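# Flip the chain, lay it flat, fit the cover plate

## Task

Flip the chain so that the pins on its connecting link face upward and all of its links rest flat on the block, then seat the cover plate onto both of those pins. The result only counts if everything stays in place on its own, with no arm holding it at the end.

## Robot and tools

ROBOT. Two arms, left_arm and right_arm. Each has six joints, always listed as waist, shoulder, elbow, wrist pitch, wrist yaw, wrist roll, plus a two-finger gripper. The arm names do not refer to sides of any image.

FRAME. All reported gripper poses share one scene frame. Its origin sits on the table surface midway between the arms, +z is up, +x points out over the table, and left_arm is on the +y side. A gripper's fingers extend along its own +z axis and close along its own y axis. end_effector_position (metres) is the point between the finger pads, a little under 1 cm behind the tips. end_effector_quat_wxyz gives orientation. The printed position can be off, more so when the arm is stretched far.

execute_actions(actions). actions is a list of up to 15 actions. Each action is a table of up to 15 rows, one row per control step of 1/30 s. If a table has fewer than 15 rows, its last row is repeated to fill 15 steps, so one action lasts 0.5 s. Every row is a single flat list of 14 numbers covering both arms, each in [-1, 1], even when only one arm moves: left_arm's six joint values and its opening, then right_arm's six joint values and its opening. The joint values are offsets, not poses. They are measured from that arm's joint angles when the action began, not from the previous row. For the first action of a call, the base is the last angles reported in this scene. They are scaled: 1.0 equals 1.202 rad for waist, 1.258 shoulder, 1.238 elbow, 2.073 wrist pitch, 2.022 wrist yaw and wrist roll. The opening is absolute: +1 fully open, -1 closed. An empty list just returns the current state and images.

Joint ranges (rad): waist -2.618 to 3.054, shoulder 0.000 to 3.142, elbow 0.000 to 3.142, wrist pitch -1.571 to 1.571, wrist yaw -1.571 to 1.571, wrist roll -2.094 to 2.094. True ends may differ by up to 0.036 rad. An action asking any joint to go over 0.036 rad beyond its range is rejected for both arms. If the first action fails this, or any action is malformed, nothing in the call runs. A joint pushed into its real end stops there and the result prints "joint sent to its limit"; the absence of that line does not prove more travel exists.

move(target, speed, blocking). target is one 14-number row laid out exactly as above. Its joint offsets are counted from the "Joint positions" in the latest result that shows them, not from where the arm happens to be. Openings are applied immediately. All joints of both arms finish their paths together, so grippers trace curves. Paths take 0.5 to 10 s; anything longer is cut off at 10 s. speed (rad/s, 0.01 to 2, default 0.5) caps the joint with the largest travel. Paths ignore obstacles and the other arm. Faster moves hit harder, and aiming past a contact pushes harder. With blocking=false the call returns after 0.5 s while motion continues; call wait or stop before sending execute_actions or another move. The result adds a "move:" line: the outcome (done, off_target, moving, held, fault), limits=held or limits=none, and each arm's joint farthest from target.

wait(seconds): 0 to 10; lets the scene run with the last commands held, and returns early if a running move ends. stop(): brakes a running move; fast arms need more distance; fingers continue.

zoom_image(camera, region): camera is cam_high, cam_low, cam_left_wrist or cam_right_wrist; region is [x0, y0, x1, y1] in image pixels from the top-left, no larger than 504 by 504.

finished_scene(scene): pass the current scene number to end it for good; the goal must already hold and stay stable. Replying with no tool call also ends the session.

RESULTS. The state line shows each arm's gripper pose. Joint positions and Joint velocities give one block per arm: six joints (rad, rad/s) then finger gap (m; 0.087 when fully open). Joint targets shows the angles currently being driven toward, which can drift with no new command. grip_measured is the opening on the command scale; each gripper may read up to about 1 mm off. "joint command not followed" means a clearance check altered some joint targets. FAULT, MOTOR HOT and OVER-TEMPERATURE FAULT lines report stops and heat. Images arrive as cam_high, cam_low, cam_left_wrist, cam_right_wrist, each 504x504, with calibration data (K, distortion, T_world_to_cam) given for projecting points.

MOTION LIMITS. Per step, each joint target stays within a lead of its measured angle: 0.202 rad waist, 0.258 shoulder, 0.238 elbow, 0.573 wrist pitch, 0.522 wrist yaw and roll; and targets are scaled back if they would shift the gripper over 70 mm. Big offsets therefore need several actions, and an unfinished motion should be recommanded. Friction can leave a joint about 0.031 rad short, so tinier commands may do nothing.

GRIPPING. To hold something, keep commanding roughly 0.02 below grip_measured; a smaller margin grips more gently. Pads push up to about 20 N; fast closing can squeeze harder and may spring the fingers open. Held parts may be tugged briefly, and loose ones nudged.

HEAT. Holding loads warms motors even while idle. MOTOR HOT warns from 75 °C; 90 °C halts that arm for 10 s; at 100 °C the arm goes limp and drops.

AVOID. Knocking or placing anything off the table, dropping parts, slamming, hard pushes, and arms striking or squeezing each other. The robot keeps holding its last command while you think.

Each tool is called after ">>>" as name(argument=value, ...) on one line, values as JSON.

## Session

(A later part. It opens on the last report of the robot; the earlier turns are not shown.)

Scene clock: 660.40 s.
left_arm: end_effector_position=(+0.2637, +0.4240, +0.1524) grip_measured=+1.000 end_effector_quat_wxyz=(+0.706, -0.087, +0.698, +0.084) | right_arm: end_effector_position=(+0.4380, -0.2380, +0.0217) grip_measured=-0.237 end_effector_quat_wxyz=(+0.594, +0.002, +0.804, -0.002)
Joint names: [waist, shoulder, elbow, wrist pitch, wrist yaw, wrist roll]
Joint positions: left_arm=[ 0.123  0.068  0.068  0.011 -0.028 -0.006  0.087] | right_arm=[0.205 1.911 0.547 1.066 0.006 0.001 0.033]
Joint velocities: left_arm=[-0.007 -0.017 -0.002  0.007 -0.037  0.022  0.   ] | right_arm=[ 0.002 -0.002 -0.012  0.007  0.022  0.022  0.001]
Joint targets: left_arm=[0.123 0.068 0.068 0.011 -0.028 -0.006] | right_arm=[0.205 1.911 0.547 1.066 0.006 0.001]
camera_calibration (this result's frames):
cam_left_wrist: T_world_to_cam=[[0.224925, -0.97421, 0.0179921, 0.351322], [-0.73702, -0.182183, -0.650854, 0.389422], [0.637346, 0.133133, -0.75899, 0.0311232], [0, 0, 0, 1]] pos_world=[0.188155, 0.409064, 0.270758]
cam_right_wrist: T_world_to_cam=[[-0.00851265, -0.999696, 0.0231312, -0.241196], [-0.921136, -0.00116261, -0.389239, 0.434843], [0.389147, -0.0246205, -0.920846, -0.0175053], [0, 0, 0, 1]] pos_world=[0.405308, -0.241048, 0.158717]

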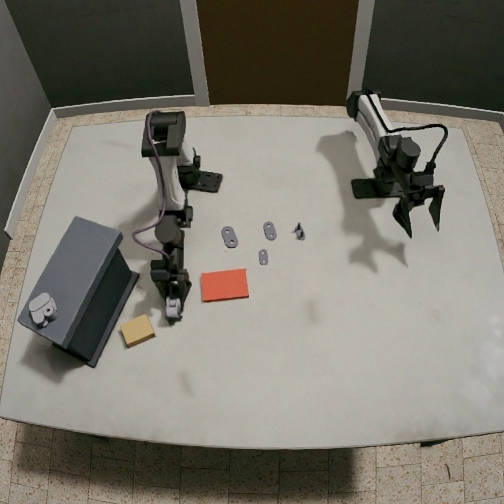

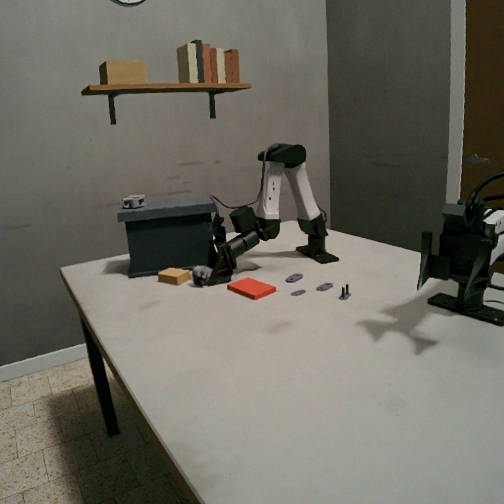

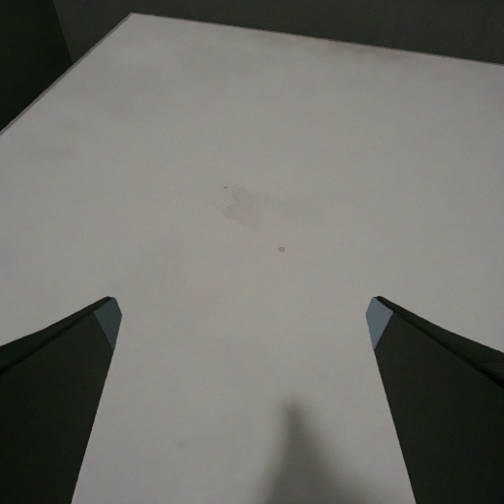

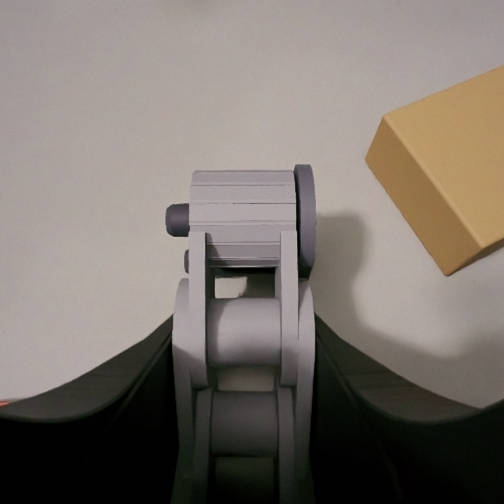

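>>> move(target=[0,0,0,0,0,0,1, 0,-0.06,0.03,0.06,0,-0.785,-0.35], speed=0.9)

Scene clock: 666.53 s.
left_arm: end_effector_position=(+0.2637, +0.4240, +0.1524) grip_measured=+1.000 end_effector_quat_wxyz=(+0.706, -0.087, +0.698, +0.084) | right_arm: end_effector_position=(+0.4522, -0.2795, +0.0794) grip_measured=-0.233 end_effector_quat_wxyz=(-0.435, +0.553, -0.564, +0.431)
Joint names: [waist, shoulder, elbow, wrist pitch, wrist yaw, wrist roll]
Joint positions: left_arm=[ 0.123  0.068  0.068  0.011 -0.028 -0.006  0.087] | right_arm=[ 0.205  1.876  0.547  1.077  0.005 -1.556  0.034]
Joint velocities: left_arm=[-0.012  0.012 -0.027  0.022  0.037 -0.037  0.   ] | right_arm=[-0.002 -0.007  0.002 -0.037  0.051 -0.022  0.   ]
Joint targets: left_arm=[0.123 0.068 0.068 0.011 -0.028 -0.006] | right_arm=[0.205 1.836 0.585 1.190 0.006 -1.586]
move: off_target (right_arm); limits=none; left_arm: farthest joint: the waist, 0.000 radians from its target (0.000 radians at the start); right_arm: farthest joint: the wrist pitch, 0.113 radians from its target (0.125 radians at the start)
camera_calibration (this result's frames):
cam_left_wrist: T_world_to_cam=[[0.224925, -0.97421, 0.0179921, 0.351322], [-0.73702, -0.182183, -0.650854, 0.389422], [0.637346, 0.133133, -0.75899, 0.0311232], [0, 0, 0, 1]] pos_world=[0.188155, 0.409064, 0.270758]
cam_right_wrist: T_world_to_cam=[[0.239549, 0.00565655, 0.970868, -0.190266], [-0.745728, -0.639257, 0.187723, 0.166828], [0.621696, -0.768972, -0.148915, -0.345477], [0, 0, 0, 1]] pos_world=[0.384768, -0.157939, 0.101959]

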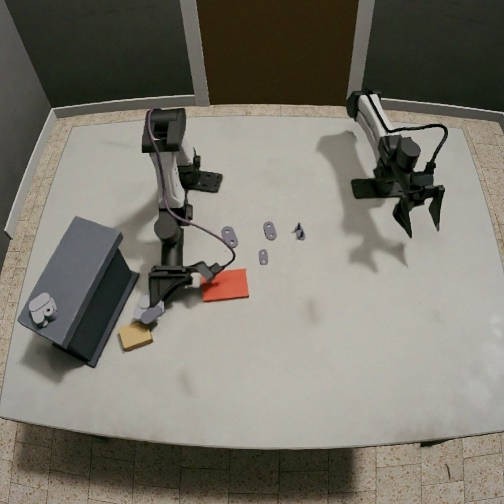

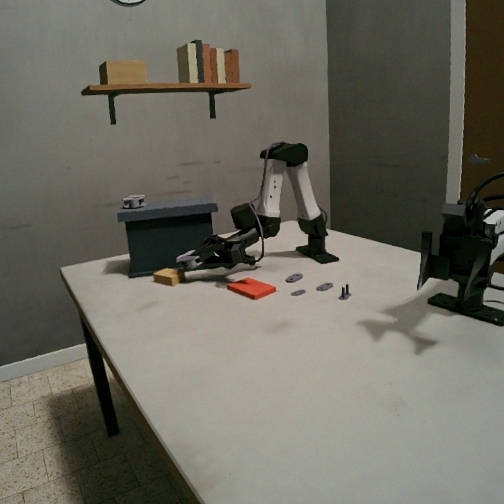

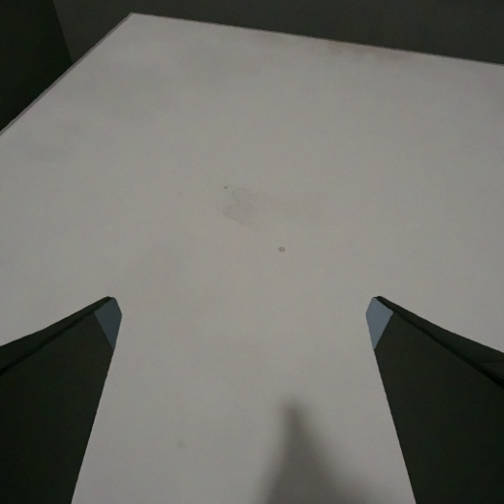

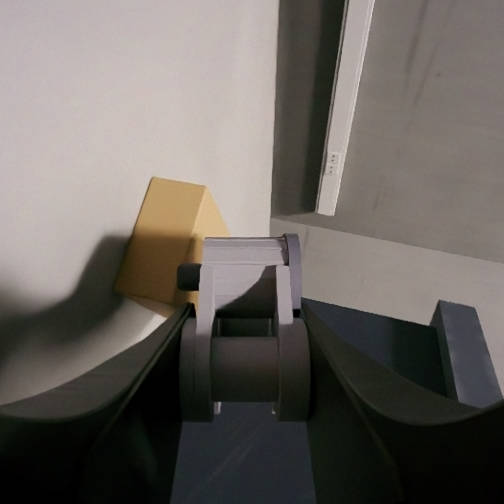

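>>> move(target=[0,0,0,0,0,0,1, 0.04,-0.519,0.271,-0.302,0,-0.07,-0.35], speed=0.25)

Scene clock: 673.57 s.
left_arm: end_effector_position=(+0.2637, +0.4240, +0.1524) grip_measured=+1.000 end_effector_quat_wxyz=(+0.706, -0.087, +0.698, +0.084) | right_arm: end_effector_position=(+0.4315, -0.2621, +0.3077) grip_measured=-0.233 end_effector_quat_wxyz=(-0.468, +0.550, -0.480, +0.498)
Joint names: [waist, shoulder, elbow, wrist pitch, wrist yaw, wrist roll]
Joint positions: left_arm=[ 0.123  0.068  0.068  0.011 -0.028 -0.006  0.087] | right_arm=[ 0.244  1.256  0.839  0.35   0.004 -1.67   0.034]
Joint velocities: left_arm=[ 0.007  0.007 -0.002  0.037 -0.022  0.022  0.   ] | right_arm=[-0.007 -0.012 -0.012 -0.007  0.037 -0.051 -0.   ]
Joint targets: left_arm=[0.123 0.068 0.068 0.011 -0.028 -0.006] | right_arm=[0.253 1.223 0.883 0.451 0.004 -1.697]
move: off_target (right_arm); limits=none; left_arm: farthest joint: the waist, 0.000 radians from its target (0.000 radians at the start); right_arm: farthest joint: the wrist pitch, 0.101 radians from its target (0.626 radians at the start)
camera_calibration (this result's frames):
cam_left_wrist: T_world_to_cam=[[0.224925, -0.97421, 0.0179921, 0.351322], [-0.73702, -0.182183, -0.650854, 0.389422], [0.637346, 0.133133, -0.75899, 0.0311232], [0, 0, 0, 1]] pos_world=[0.188155, 0.409064, 0.270758]
cam_right_wrist: T_world_to_cam=[[0.0524653, 0.121573, 0.991195, -0.302247], [-0.736585, -0.665503, 0.120615, 0.12946], [0.674307, -0.736427, 0.0546333, -0.36192], [0, 0, 0, 1]] pos_world=[0.355261, -0.143627, 0.303744]

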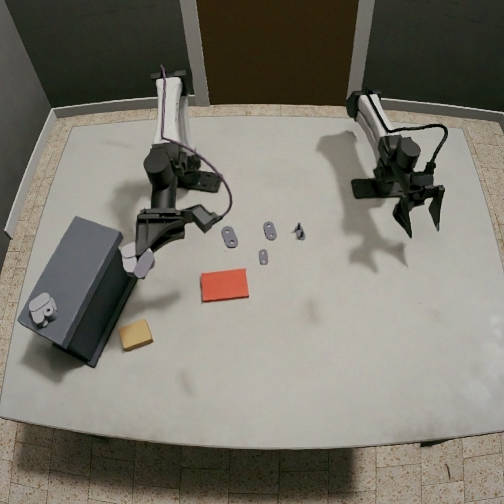

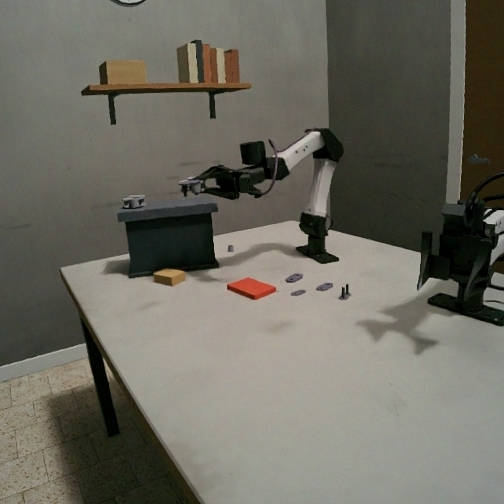

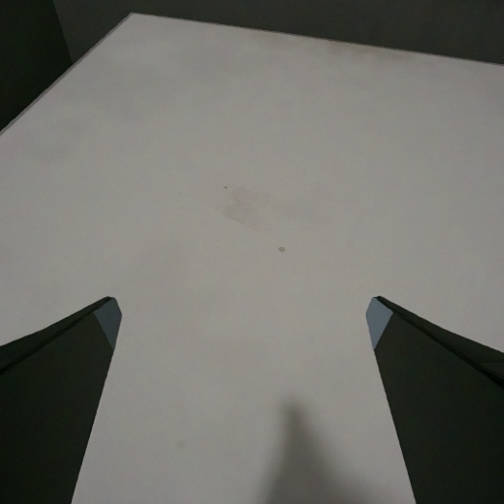

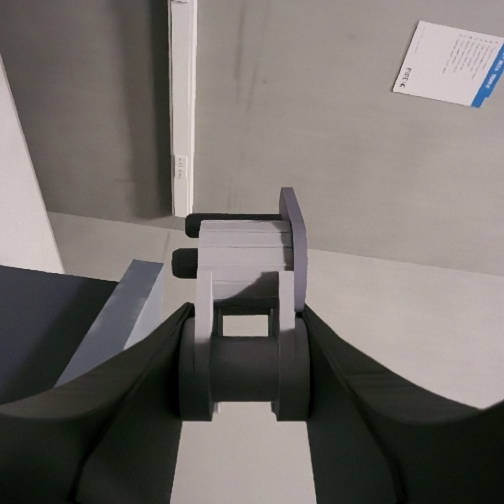

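>>> move(target=[0,0,0,0,0,0,1, -0.18,-0.026,0.035,0.03,0,-0.013,-0.35], speed=0.15)

Scene clock: 682.40 s.
left_arm: end_effector_position=(+0.2637, +0.4240, +0.1524) grip_measured=+1.000 end_effector_quat_wxyz=(+0.706, -0.087, +0.698, +0.084) | right_arm: end_effector_position=(+0.4149, -0.3521, +0.2890) grip_measured=-0.233 end_effector_quat_wxyz=(-0.398, +0.512, -0.551, +0.525)
Joint names: [waist, shoulder, elbow, wrist pitch, wrist yaw, wrist roll]
Joint positions: left_arm=[ 0.123  0.068  0.068  0.011 -0.028 -0.006  0.087] | right_arm=[ 0.034  1.256  0.83   0.293  0.003 -1.67   0.034]
Joint velocities: left_arm=[ 0.002  0.002  0.017 -0.066  0.022 -0.125  0.   ] | right_arm=[-0.002 -0.022  0.002  0.022 -0.007 -0.095 -0.   ]
Joint targets: left_arm=[0.123 0.068 0.068 0.011 -0.028 -0.006] | right_arm=[0.028 1.223 0.882 0.413 0.004 -1.696]
move: off_target (right_arm); limits=none; left_arm: farthest joint: the waist, 0.000 radians from its target (0.000 radians at the start); right_arm: farthest joint: the wrist pitch, 0.119 radians from its target (0.062 radians at the start)
camera_calibration (this result's frames):
cam_left_wrist: T_world_to_cam=[[0.224925, -0.97421, 0.0179921, 0.351322], [-0.73702, -0.182183, -0.650854, 0.389422], [0.637346, 0.133133, -0.75899, 0.0311232], [0, 0, 0, 1]] pos_world=[0.188155, 0.409064, 0.270758]
cam_right_wrist: T_world_to_cam=[[0.141376, 0.0975979, 0.985133, -0.315443], [-0.849242, -0.499426, 0.171353, 0.150173], [0.508725, -0.860841, 0.0122773, -0.378958], [0, 0, 0, 1]] pos_world=[0.364915, -0.220436, 0.289674]

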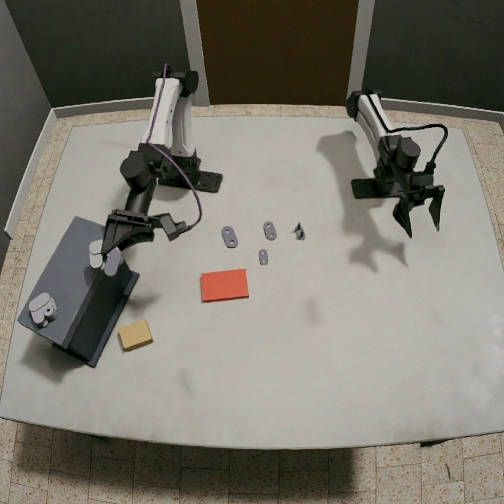

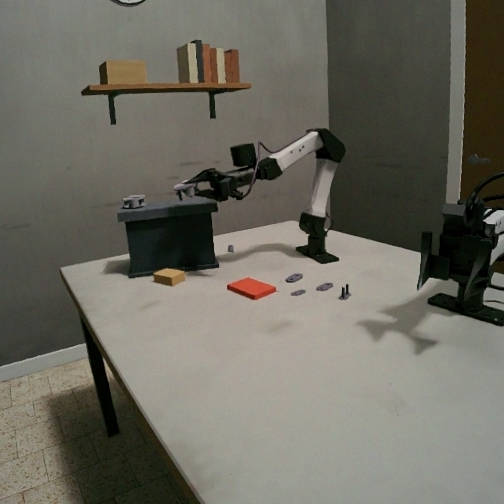

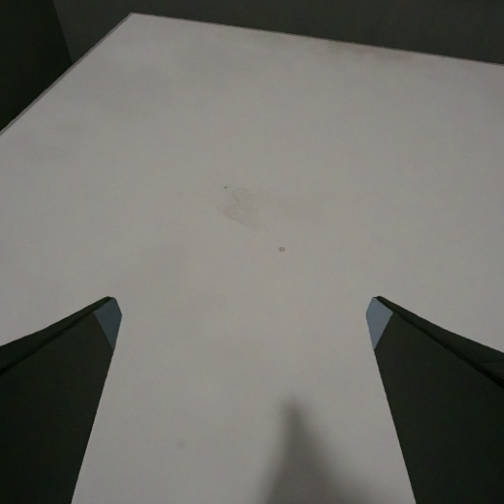

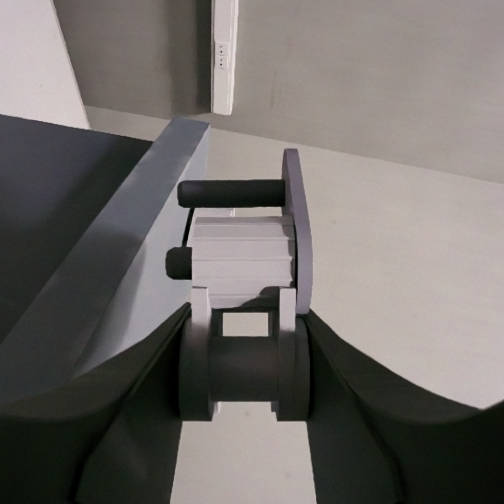

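>>> move(target=[0,0,0,0,0,0,1, -0.143,-0.026,0.137,0.0,0,0.43,-0.35], speed=0.5)

Scene clock: 688.57 s.
left_arm: end_effector_position=(+0.2637, +0.4240, +0.1524) grip_measured=+1.000 end_effector_quat_wxyz=(+0.706, -0.087, +0.698, +0.084) | right_arm: end_effector_position=(+0.3952, -0.4082, +0.2917) grip_measured=-0.233 end_effector_quat_wxyz=(+0.564, -0.166, +0.726, -0.356)
Joint names: [waist, shoulder, elbow, wrist pitch, wrist yaw, wrist roll]
Joint positions: left_arm=[ 0.123  0.068  0.068  0.011 -0.028 -0.006  0.087] | right_arm=[-0.13   1.256  0.951  0.194  0.002 -0.787  0.034]
Joint velocities: left_arm=[ 0.002 -0.027  0.022 -0.037 -0.022 -0.007  0.   ] | right_arm=[ 0.007 -0.022 -0.012 -0.022 -0.022  0.022 -0.   ]
Joint targets: left_arm=[0.123 0.068 0.068 0.011 -0.028 -0.006] | right_arm=[-0.138 1.223 0.999 0.293 0.004 -0.801]
move: off_target (right_arm); limits=none; left_arm: farthest joint: the waist, 0.000 radians from its target (0.000 radians at the start); right_arm: farthest joint: the wrist pitch, 0.099 radians from its target (0.000 radians at the start)
camera_calibration (this result's frames):
cam_left_wrist: T_world_to_cam=[[0.224925, -0.97421, 0.0179921, 0.351322], [-0.73702, -0.182183, -0.650854, 0.389422], [0.637346, 0.133133, -0.75899, 0.0311232], [0, 0, 0, 1]] pos_world=[0.188155, 0.409064, 0.270758]
cam_right_wrist: T_world_to_cam=[[-0.162051, -0.675052, 0.719753, -0.427894], [-0.917322, -0.165761, -0.362, 0.423608], [0.363676, -0.718908, -0.592378, -0.125572], [0, 0, 0, 1]] pos_world=[0.364912, -0.308907, 0.386938]

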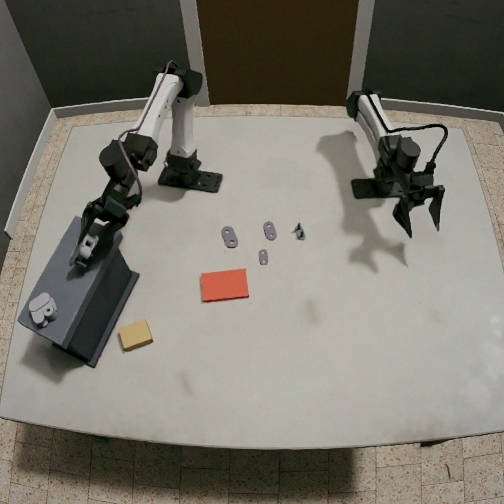

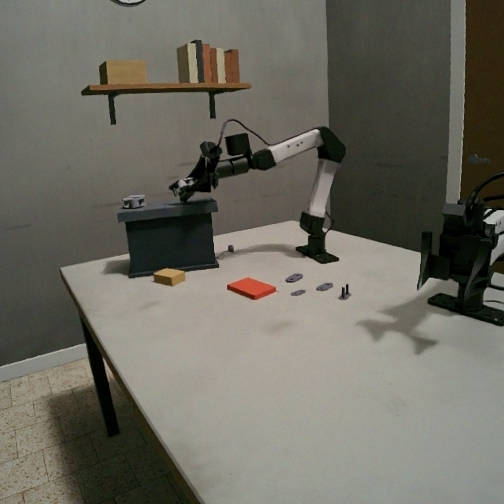

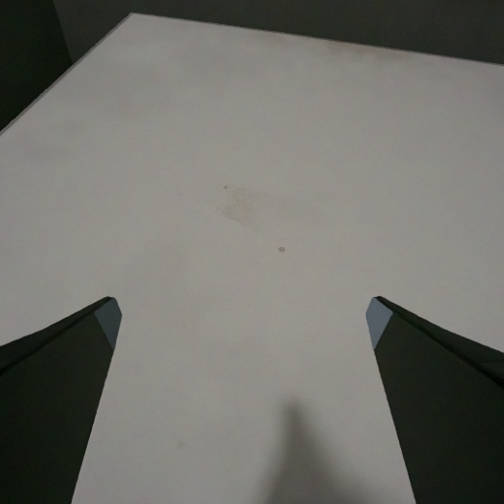

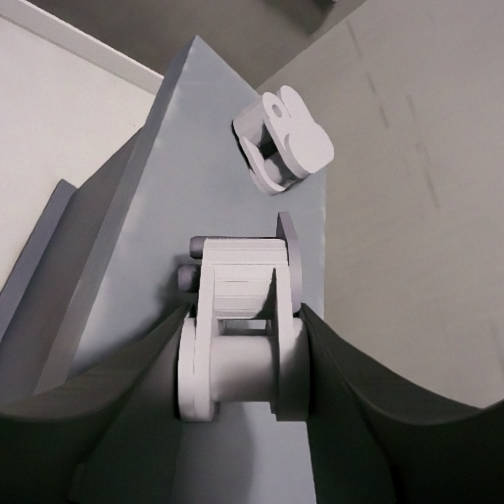

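Next: roll 0, axis n≈−0.035.

>>> move(target=[0,0,0,0,0,0,1, -0.13,-0.026,0.065,0.03,0,0.39,-0.35], speed=0.5)

Scene clock: 692.80 s.
left_arm: end_effector_position=(+0.2637, +0.4240, +0.1524) grip_measured=+1.000 end_effector_quat_wxyz=(+0.706, -0.087, +0.698, +0.084) | right_arm: end_effector_position=(+0.3782, -0.4393, +0.2880) grip_measured=-0.233 end_effector_quat_wxyz=(+0.647, +0.178, +0.724, -0.162)
Joint names: [waist, shoulder, elbow, wrist pitch, wrist yaw, wrist roll]
Joint positions: left_arm=[ 0.123  0.068  0.068  0.011 -0.028 -0.006  0.087] | right_arm=[-0.279  1.256  0.986  0.158  0.003 -0.004  0.034]
Joint velocities: left_arm=[-0.017 -0.007  0.007  0.022 -0.051 -0.037  0.   ] | right_arm=[-0.002 -0.022 -0.002 -0.051 -0.066 -0.037  0.   ]
Joint targets: left_arm=[0.123 0.068 0.068 0.011 -0.028 -0.006] | right_arm=[-0.287 1.223 1.032 0.256 0.002 0.001]
move: off_target (right_arm); limits=none; left_arm: farthest joint: the waist, 0.000 radians from its target (0.000 radians at the start); right_arm: farthest joint: the wrist pitch, 0.098 radians from its target (0.062 radians at the start)
camera_calibration (this result's frames):
cam_left_wrist: T_world_to_cam=[[0.224925, -0.97421, 0.0179921, 0.351322], [-0.73702, -0.182183, -0.650854, 0.389422], [0.637346, 0.133133, -0.75899, 0.0311232], [0, 0, 0, 1]] pos_world=[0.188155, 0.409064, 0.270758]
cam_right_wrist: T_world_to_cam=[[-0.472932, -0.880723, 0.025733, -0.221929], [-0.740326, 0.381366, -0.553603, 0.6301], [0.477758, -0.280868, -0.832383, 0.0744416], [0, 0, 0, 1]] pos_world=[0.325957, -0.414848, 0.4165]

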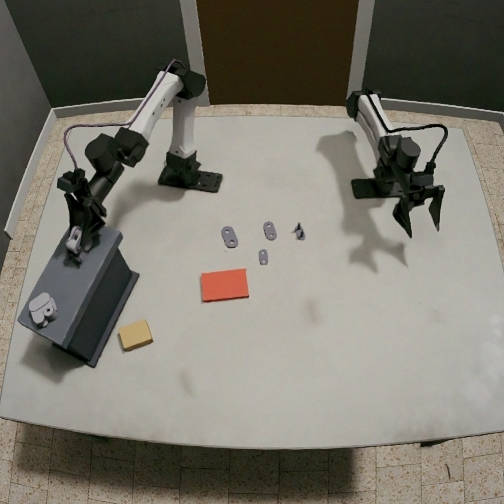

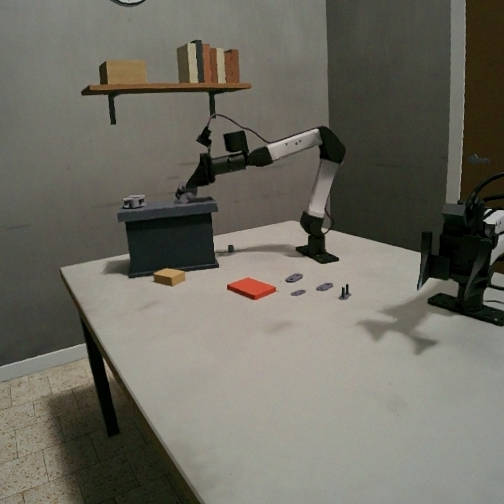

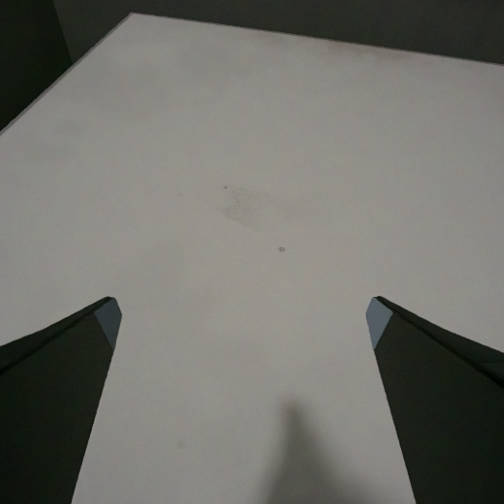

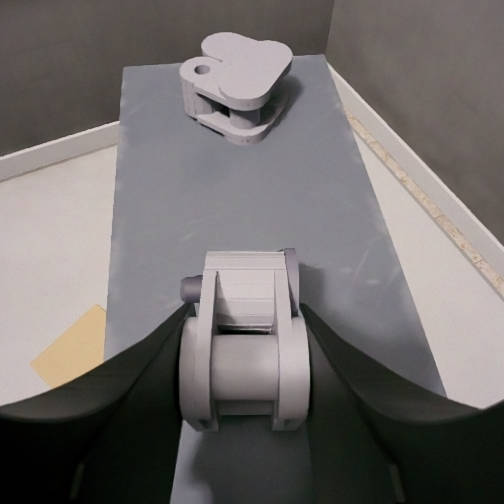

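>>> move(target=[0,0,0,0,0,0,1, -0.107,-0.026,0.037,0.01,0,0.41,-0.35], speed=0.5)

Scene clock: 697.87 s.
left_arm: end_effector_position=(+0.2637, +0.4240, +0.1524) grip_measured=+1.000 end_effector_quat_wxyz=(+0.706, -0.087, +0.698, +0.084) | right_arm: end_effector_position=(+0.3657, -0.4575, +0.2837) grip_measured=-0.233 end_effector_quat_wxyz=(+0.637, +0.497, +0.585, +0.062)
Joint names: [waist, shoulder, elbow, wrist pitch, wrist yaw, wrist roll]
Joint positions: left_arm=[ 0.123  0.068  0.068  0.011 -0.028 -0.006  0.087] | right_arm=[-0.399  1.256  0.986  0.089  0.003  0.802  0.034]
Joint velocities: left_arm=[ 0.002  0.017  0.012  0.007 -0.051  0.037  0.   ] | right_arm=[-0.002 -0.007  0.002 -0.022  0.022 -0.007  0.   ]
Joint targets: left_arm=[0.123 0.068 0.068 0.011 -0.028 -0.006] | right_arm=[-0.407 1.223 1.032 0.179 0.002 0.826]
move: off_target (right_arm); limits=none; left_arm: farthest joint: the waist, 0.000 radians from its target (0.000 radians at the start); right_arm: farthest joint: the wrist pitch, 0.090 radians from its target (0.021 radians at the start)
camera_calibration (this result's frames):
cam_left_wrist: T_world_to_cam=[[0.224925, -0.97421, 0.0179921, 0.351322], [-0.73702, -0.182183, -0.650854, 0.389422], [0.637346, 0.133133, -0.75899, 0.0311232], [0, 0, 0, 1]] pos_world=[0.188155, 0.409064, 0.270758]
cam_right_wrist: T_world_to_cam=[[-0.516619, -0.506193, -0.69056, 0.146798], [-0.424771, 0.851799, -0.306607, 0.655195], [0.743421, 0.134931, -0.655072, 0.114546], [0, 0, 0, 1]] pos_world=[0.26899, -0.499242, 0.377296]

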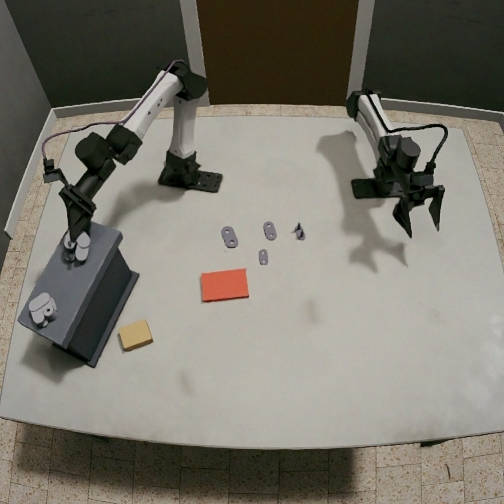

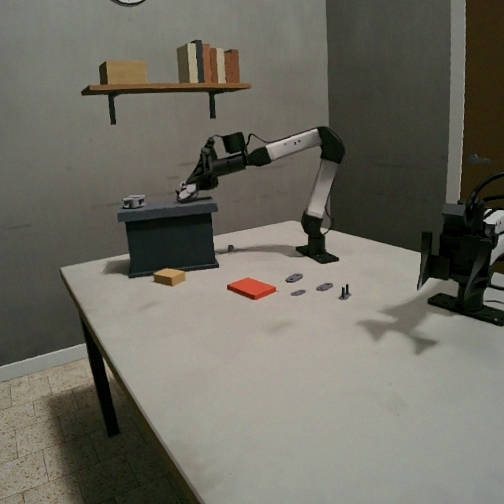

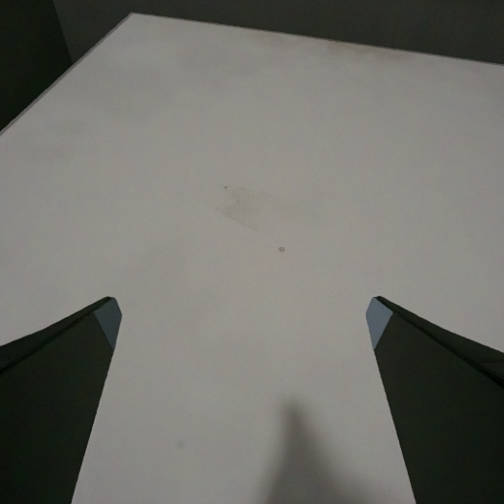

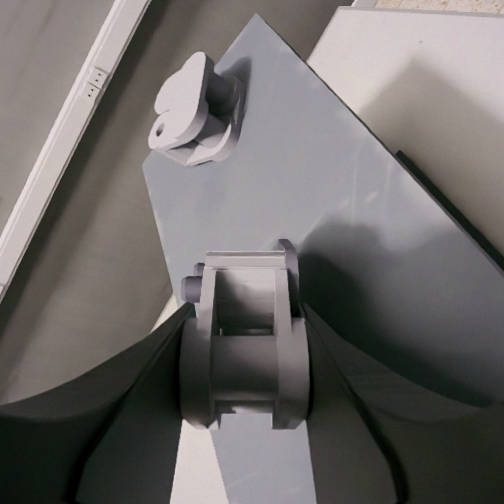

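>>> execute_actions(actions=[])

Scene clock: 710.23 s.
left_arm: end_effector_position=(+0.2637, +0.4240, +0.1524) grip_measured=+1.000 end_effector_quat_wxyz=(+0.706, -0.087, +0.698, +0.084) | right_arm: end_effector_position=(+0.3657, -0.4575, +0.2836) grip_measured=-0.233 end_effector_quat_wxyz=(+0.637, +0.497, +0.585, +0.062)
Joint names: [waist, shoulder, elbow, wrist pitch, wrist yaw, wrist roll]
Joint positions: left_arm=[ 0.123  0.068  0.068  0.011 -0.028 -0.006  0.087] | right_arm=[-0.399  1.256  0.986  0.088  0.003  0.802  0.034]
Joint velocities: left_arm=[-0.012 -0.002 -0.017  0.095 -0.066 -0.037  0.   ] | right_arm=[-0.017 -0.012 -0.012  0.022 -0.051  0.022 -0.001]
Joint targets: left_arm=[0.123 0.068 0.068 0.011 -0.028 -0.006] | right_arm=[-0.407 1.223 1.032 0.179 0.002 0.825]
camera_calibration (this result's frames):
cam_left_wrist: T_world_to_cam=[[0.224925, -0.97421, 0.0179921, 0.351322], [-0.73702, -0.182183, -0.650854, 0.389422], [0.637346, 0.133133, -0.75899, 0.0311232], [0, 0, 0, 1]] pos_world=[0.188155, 0.409064, 0.270758]
cam_right_wrist: T_world_to_cam=[[-0.516723, -0.505795, -0.690774, 0.147028], [-0.424743, 0.851989, -0.306117, 0.655081], [0.743365, 0.135224, -0.655075, 0.114657], [0, 0, 0, 1]] pos_world=[0.268982, -0.499261, 0.377203]

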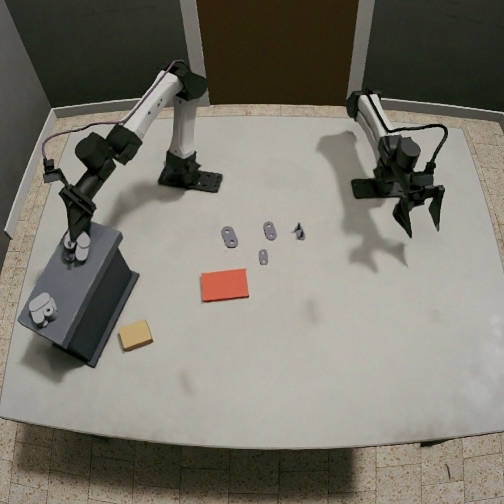

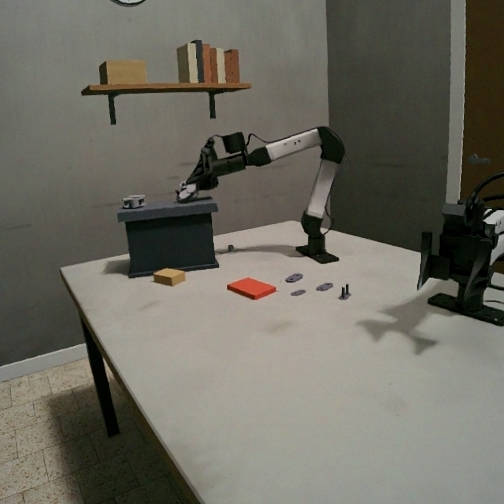

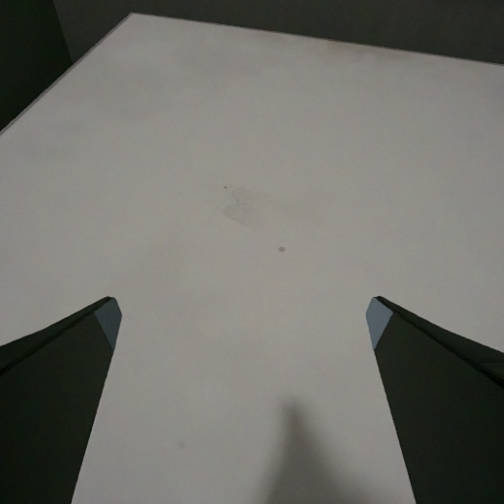

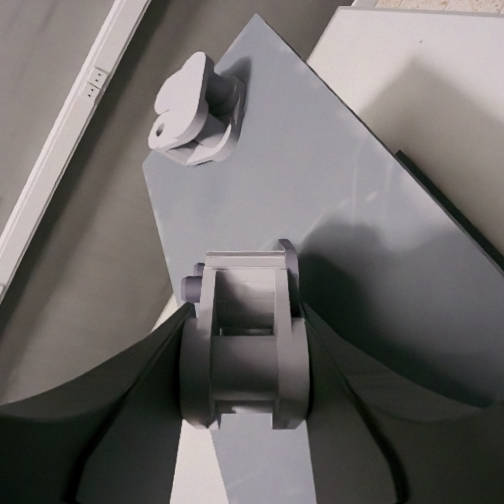

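>>> move(target=[0,0,0,0,0,0,1,-0.06,-0.026,0.037,-0.029,0,0.385,-0.35], speed=0.35)

Scene clock: 717.03 s.
left_arm: end_effector_position=(+0.2637, +0.4240, +0.1524) grip_measured=+1.000 end_effector_quat_wxyz=(+0.706, -0.087, +0.698, +0.084) | right_arm: end_effector_position=(+0.3543, -0.4686, +0.2741) grip_measured=-0.233 end_effector_quat_wxyz=(+0.524, +0.730, +0.362, +0.246)
Joint names: [waist, shoulder, elbow, wrist pitch, wrist yaw, wrist roll]
Joint positions: left_arm=[ 0.123  0.068  0.068  0.011 -0.028 -0.006  0.087] | right_arm=[-0.463  1.256  0.986 -0.066  0.004  1.551  0.034]
Joint velocities: left_arm=[ 0.012 -0.017 -0.007 -0.037 -0.066  0.037  0.   ] | right_arm=[-0.007 -0.002 -0.007  0.007  0.037  0.022  0.001]
Joint targets: left_arm=[0.123 0.068 0.068 0.011 -0.028 -0.006] | right_arm=[-0.471 1.223 1.032 0.028 0.003 1.581]
move: off_target (right_arm); limits=none; left_arm: farthest joint: the waist, 0.000 radians from its target (0.000 radians at the start); right_arm: farthest joint: the wrist pitch, 0.094 radians from its target (0.060 radians at the start)
camera_calibration (this result's frames):
cam_left_wrist: T_world_to_cam=[[0.224925, -0.97421, 0.0179921, 0.351322], [-0.73702, -0.182183, -0.650854, 0.389422], [0.637346, 0.133133, -0.75899, 0.0311232], [0, 0, 0, 1]] pos_world=[0.188155, 0.409064, 0.270758]
cam_right_wrist: T_world_to_cam=[[-0.290398, 0.176975, -0.940398, 0.437155], [-0.171201, 0.957284, 0.23302, 0.468524], [0.941467, 0.228665, -0.247695, -0.0196847], [0, 0, 0, 1]] pos_world=[0.225693, -0.521375, 0.297049]

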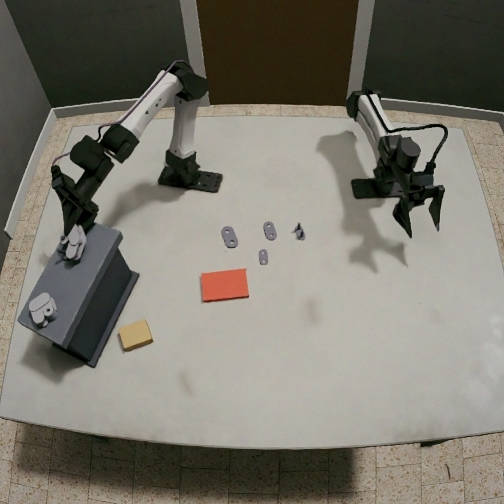

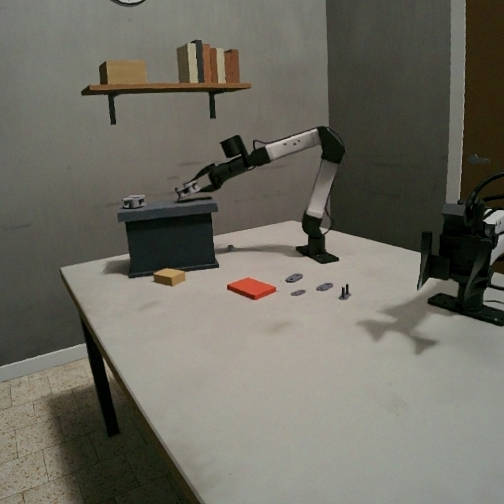

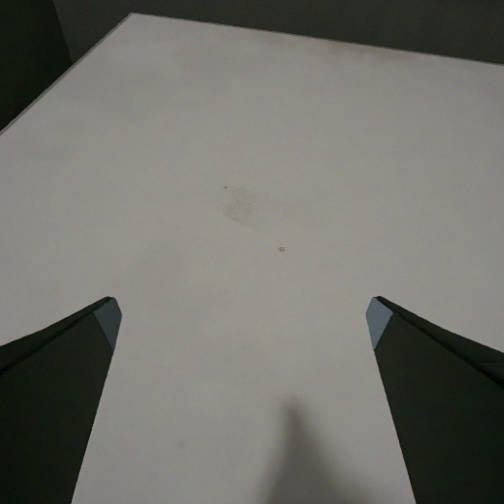

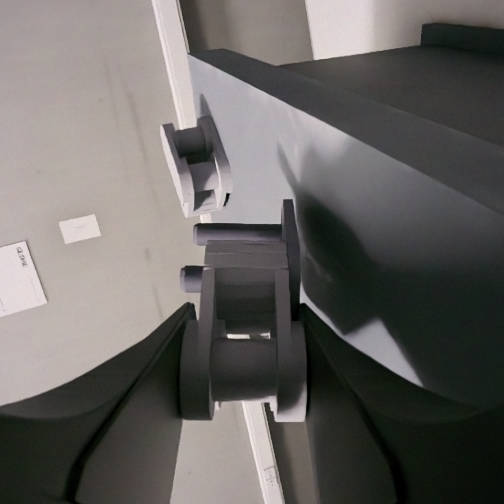

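>>> move(target=[0,0,0,0,0,0,1,0.065,-0.026,0.037,0.045,0,0.015,-0.35], speed=0.15)

>>> move(target=[0,0,0,0,0,0,1,0,-0.026,-0.015,0.06,0,0.015,-0.35], speed=0.15)

Scene clock: 721.60 s.
left_arm: end_effector_position=(+0.2637, +0.4240, +0.1524) grip_measured=+1.000 end_effector_quat_wxyz=(+0.706, -0.087, +0.698, +0.084) | right_arm: end_effector_position=(+0.3682, -0.4421, +0.2696) grip_measured=-0.233 end_effector_quat_wxyz=(+0.509, +0.723, +0.389, +0.260)
Joint names: [waist, shoulder, elbow, wrist pitch, wrist yaw, wrist roll]
Joint positions: left_arm=[ 0.123  0.068  0.068  0.011 -0.028 -0.006  0.087] | right_arm=[-0.392  1.256  0.986 -0.085  0.007  1.553  0.034]
Joint velocities: left_arm=[-0.012 -0.012 -0.002 -0.037 -0.007 -0.007  0.   ] | right_arm=[-0.007 -0.007  0.002  0.051 -0.007  0.007 -0.   ]
Joint targets: left_arm=[0.123 0.068 0.068 0.011 -0.028 -0.006] | right_arm=[-0.385 1.223 1.032 0.028 0.004 1.581]
move: off_target (right_arm); limits=none; left_arm: farthest joint: the waist, 0.000 radians from its target (0.000 radians at the start); right_arm: farthest joint: the wrist pitch, 0.112 radians from its target (0.093 radians at the start)
camera_calibration (this result's frames):
cam_left_wrist: T_world_to_cam=[[0.224925, -0.97421, 0.0179921, 0.351322], [-0.73702, -0.182183, -0.650854, 0.389422], [0.637346, 0.133133, -0.75899, 0.0311232], [0, 0, 0, 1]] pos_world=[0.188155, 0.409064, 0.270758]
cam_right_wrist: T_world_to_cam=[[-0.316316, 0.167858, -0.933685, 0.435959], [-0.231561, 0.940788, 0.247584, 0.457616], [0.919959, 0.29452, -0.258716, 0.0000025333], [0, 0, 0, 1]] pos_world=[0.243865, -0.5037, 0.29375]

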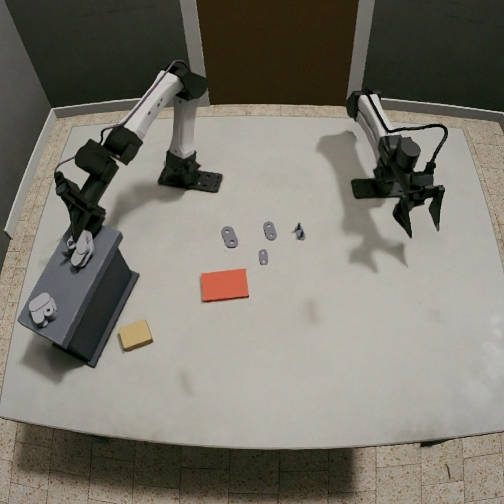

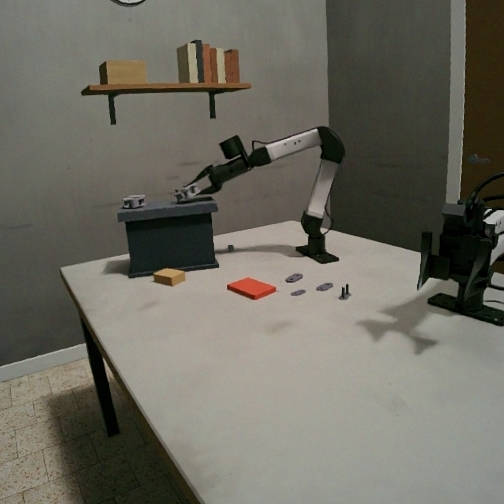

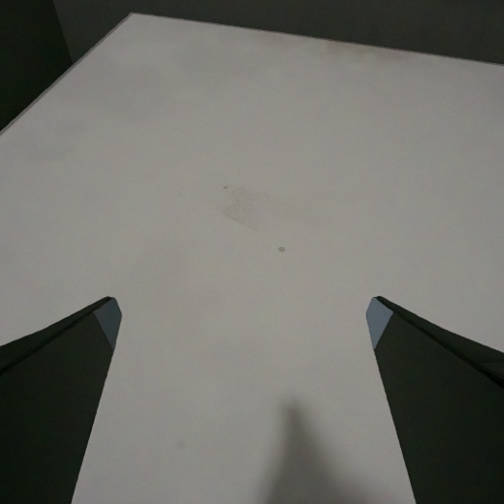

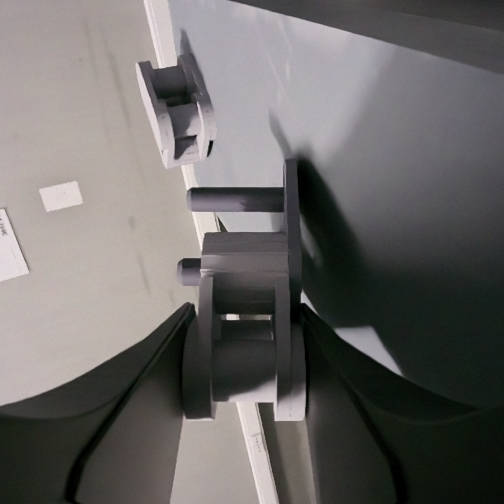

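Scene clock: 722.77 s.
left_arm: end_effector_position=(+0.2637, +0.4240, +0.1524) grip_measured=+1.000 end_effector_quat_wxyz=(+0.706, -0.087, +0.698, +0.084) | right_arm: end_effector_position=(+0.3687, -0.4424, +0.2662) grip_measured=-0.233 end_effector_quat_wxyz=(+0.511, +0.722, +0.386, +0.263)
Joint names: [waist, shoulder, elbow, wrist pitch, wrist yaw, wrist roll]
Joint positions: left_arm=[ 0.123  0.068  0.068  0.011 -0.028 -0.006  0.087] | right_arm=[-0.392  1.256  0.964 -0.054  0.007  1.557  0.034]
Joint velocities: left_arm=[-0.012  0.002 -0.017 -0.022  0.007 -0.022  0.   ] | right_arm=[ 0.002  0.007  0.002 -0.051 -0.051  0.022  0.   ]
Joint targets: left_arm=[0.123 0.068 0.068 0.011 -0.028 -0.006] | right_arm=[-0.392 1.223 0.967 0.039 0.007 1.583]
move: off_target (right_arm); limits=none; left_arm: farthest joint: the waist, 0.000 radians from its target (0.000 radians at the start); right_arm: farthest joint: the wrist pitch, 0.093 radians from its target (0.125 radians at the start)
camera_calibration (this result's frames):
cam_left_wrist: T_world_to_cam=[[0.224925, -0.97421, 0.0179921, 0.351322], [-0.73702, -0.182183, -0.650854, 0.389422], [0.637346, 0.133133, -0.75899, 0.0311232], [0, 0, 0, 1]] pos_world=[0.188155, 0.409064, 0.270758]
cam_right_wrist: T_world_to_cam=[[-0.306979, 0.167046, -0.936942, 0.430025], [-0.232467, 0.941494, 0.244023, 0.460486], [0.922888, 0.292718, -0.250186, -0.00538991], [0, 0, 0, 1]] pos_world=[0.244031, -0.503802, 0.289191]

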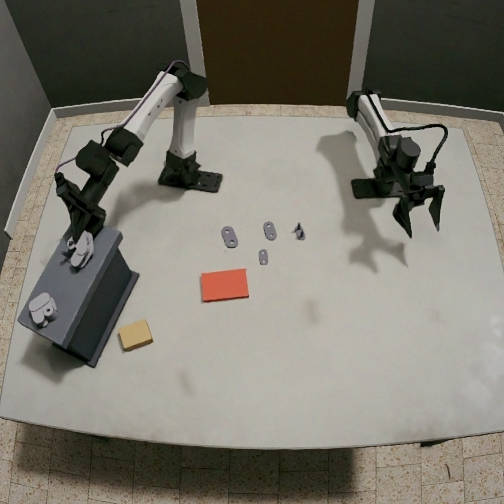

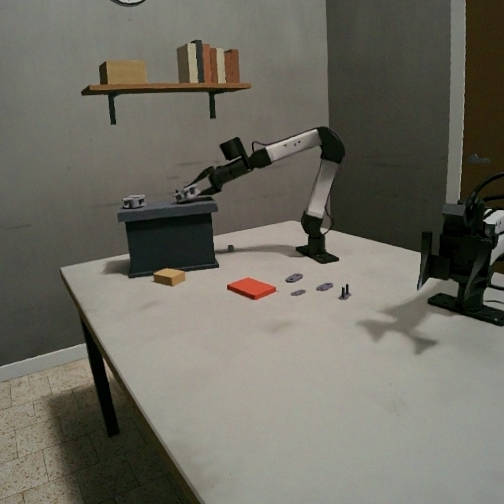

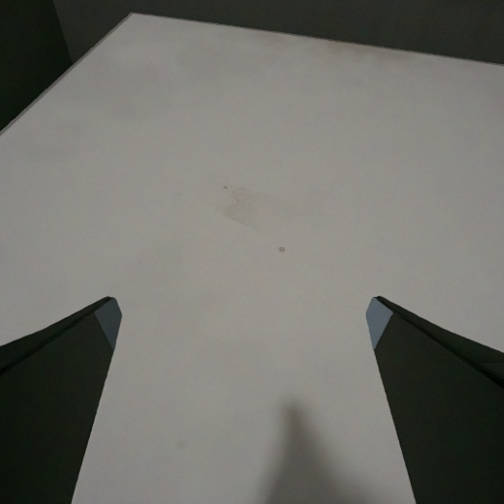

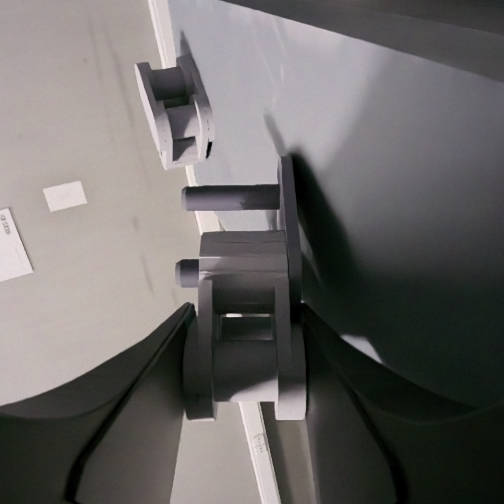

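>>> move(target=[0,0,0,0,0,0,1,0,-0.015,-0.04,0.035,0,0.01,0.0], speed=0.1)

Scene clock: 726.17 s.
left_arm: end_effector_position=(+0.2637, +0.4240, +0.1524) grip_measured=+1.000 end_effector_quat_wxyz=(+0.706, -0.087, +0.698, +0.084) | right_arm: end_effector_position=(+0.3707, -0.4439, +0.2673) grip_measured=+0.000 end_effector_quat_wxyz=(+0.522, +0.715, +0.376, +0.273)
Joint names: [waist, shoulder, elbow, wrist pitch, wrist yaw, wrist roll]
Joint positions: left_arm=[ 0.123  0.068  0.068  0.011 -0.028 -0.006  0.087] | right_arm=[-0.392  1.256  0.934  0.01   0.008  1.571  0.044]
Joint velocities: left_arm=[-0.002  0.002  0.012  0.007 -0.007  0.007  0.   ] | right_arm=[-0.007  0.002 -0.012  0.051  0.037  0.095  0.   ]
Joint targets: left_arm=[0.123 0.068 0.068 0.011 -0.028 -0.006] | right_arm=[-0.392 1.237 0.914 0.018 0.007 1.578]
move: done; limits=none; left_arm: farthest joint: the waist, 0.000 radians from its target (0.000 radians at the start); right_arm: farthest joint: the shoulder, 0.019 radians from its target (0.019 radians at the start)
camera_calibration (this result's frames):
cam_left_wrist: T_world_to_cam=[[0.224925, -0.97421, 0.0179921, 0.351322], [-0.73702, -0.182183, -0.650854, 0.389422], [0.637346, 0.133133, -0.75899, 0.0311232], [0, 0, 0, 1]] pos_world=[0.188155, 0.409064, 0.270758]
cam_right_wrist: T_world_to_cam=[[-0.272727, 0.15992, -0.948707, 0.41924], [-0.236428, 0.94471, 0.227212, 0.46942], [0.932589, 0.286268, -0.219838, -0.0211073], [0, 0, 0, 1]] pos_world=[0.245007, -0.504468, 0.286438]

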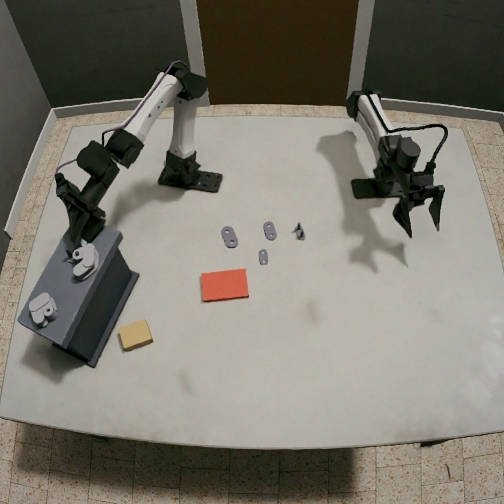

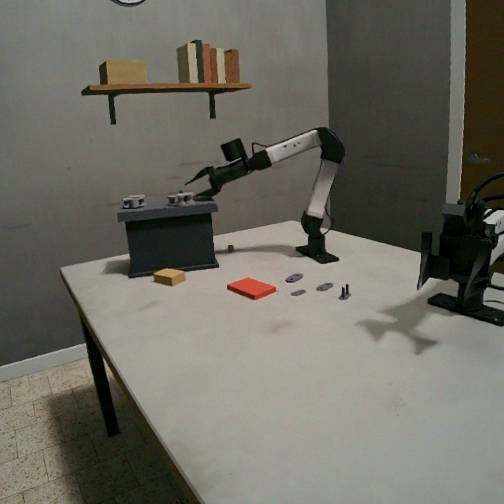

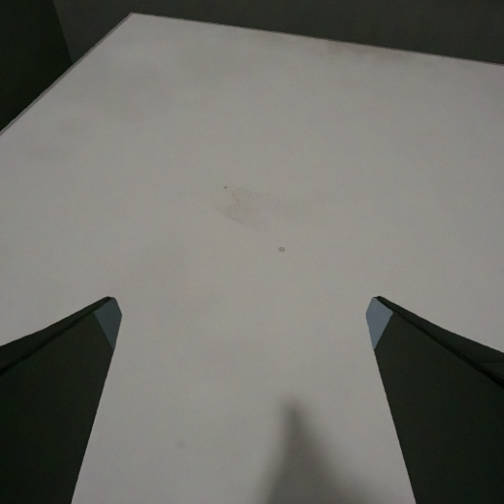

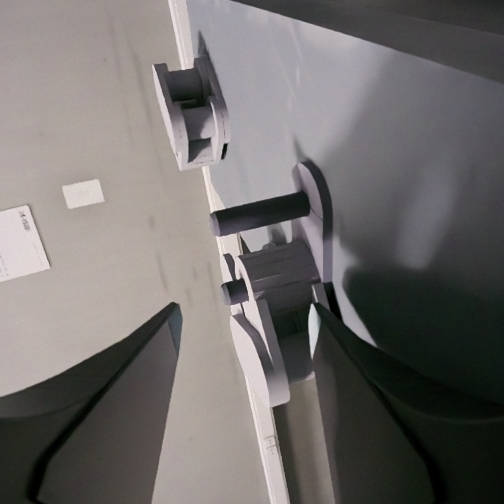

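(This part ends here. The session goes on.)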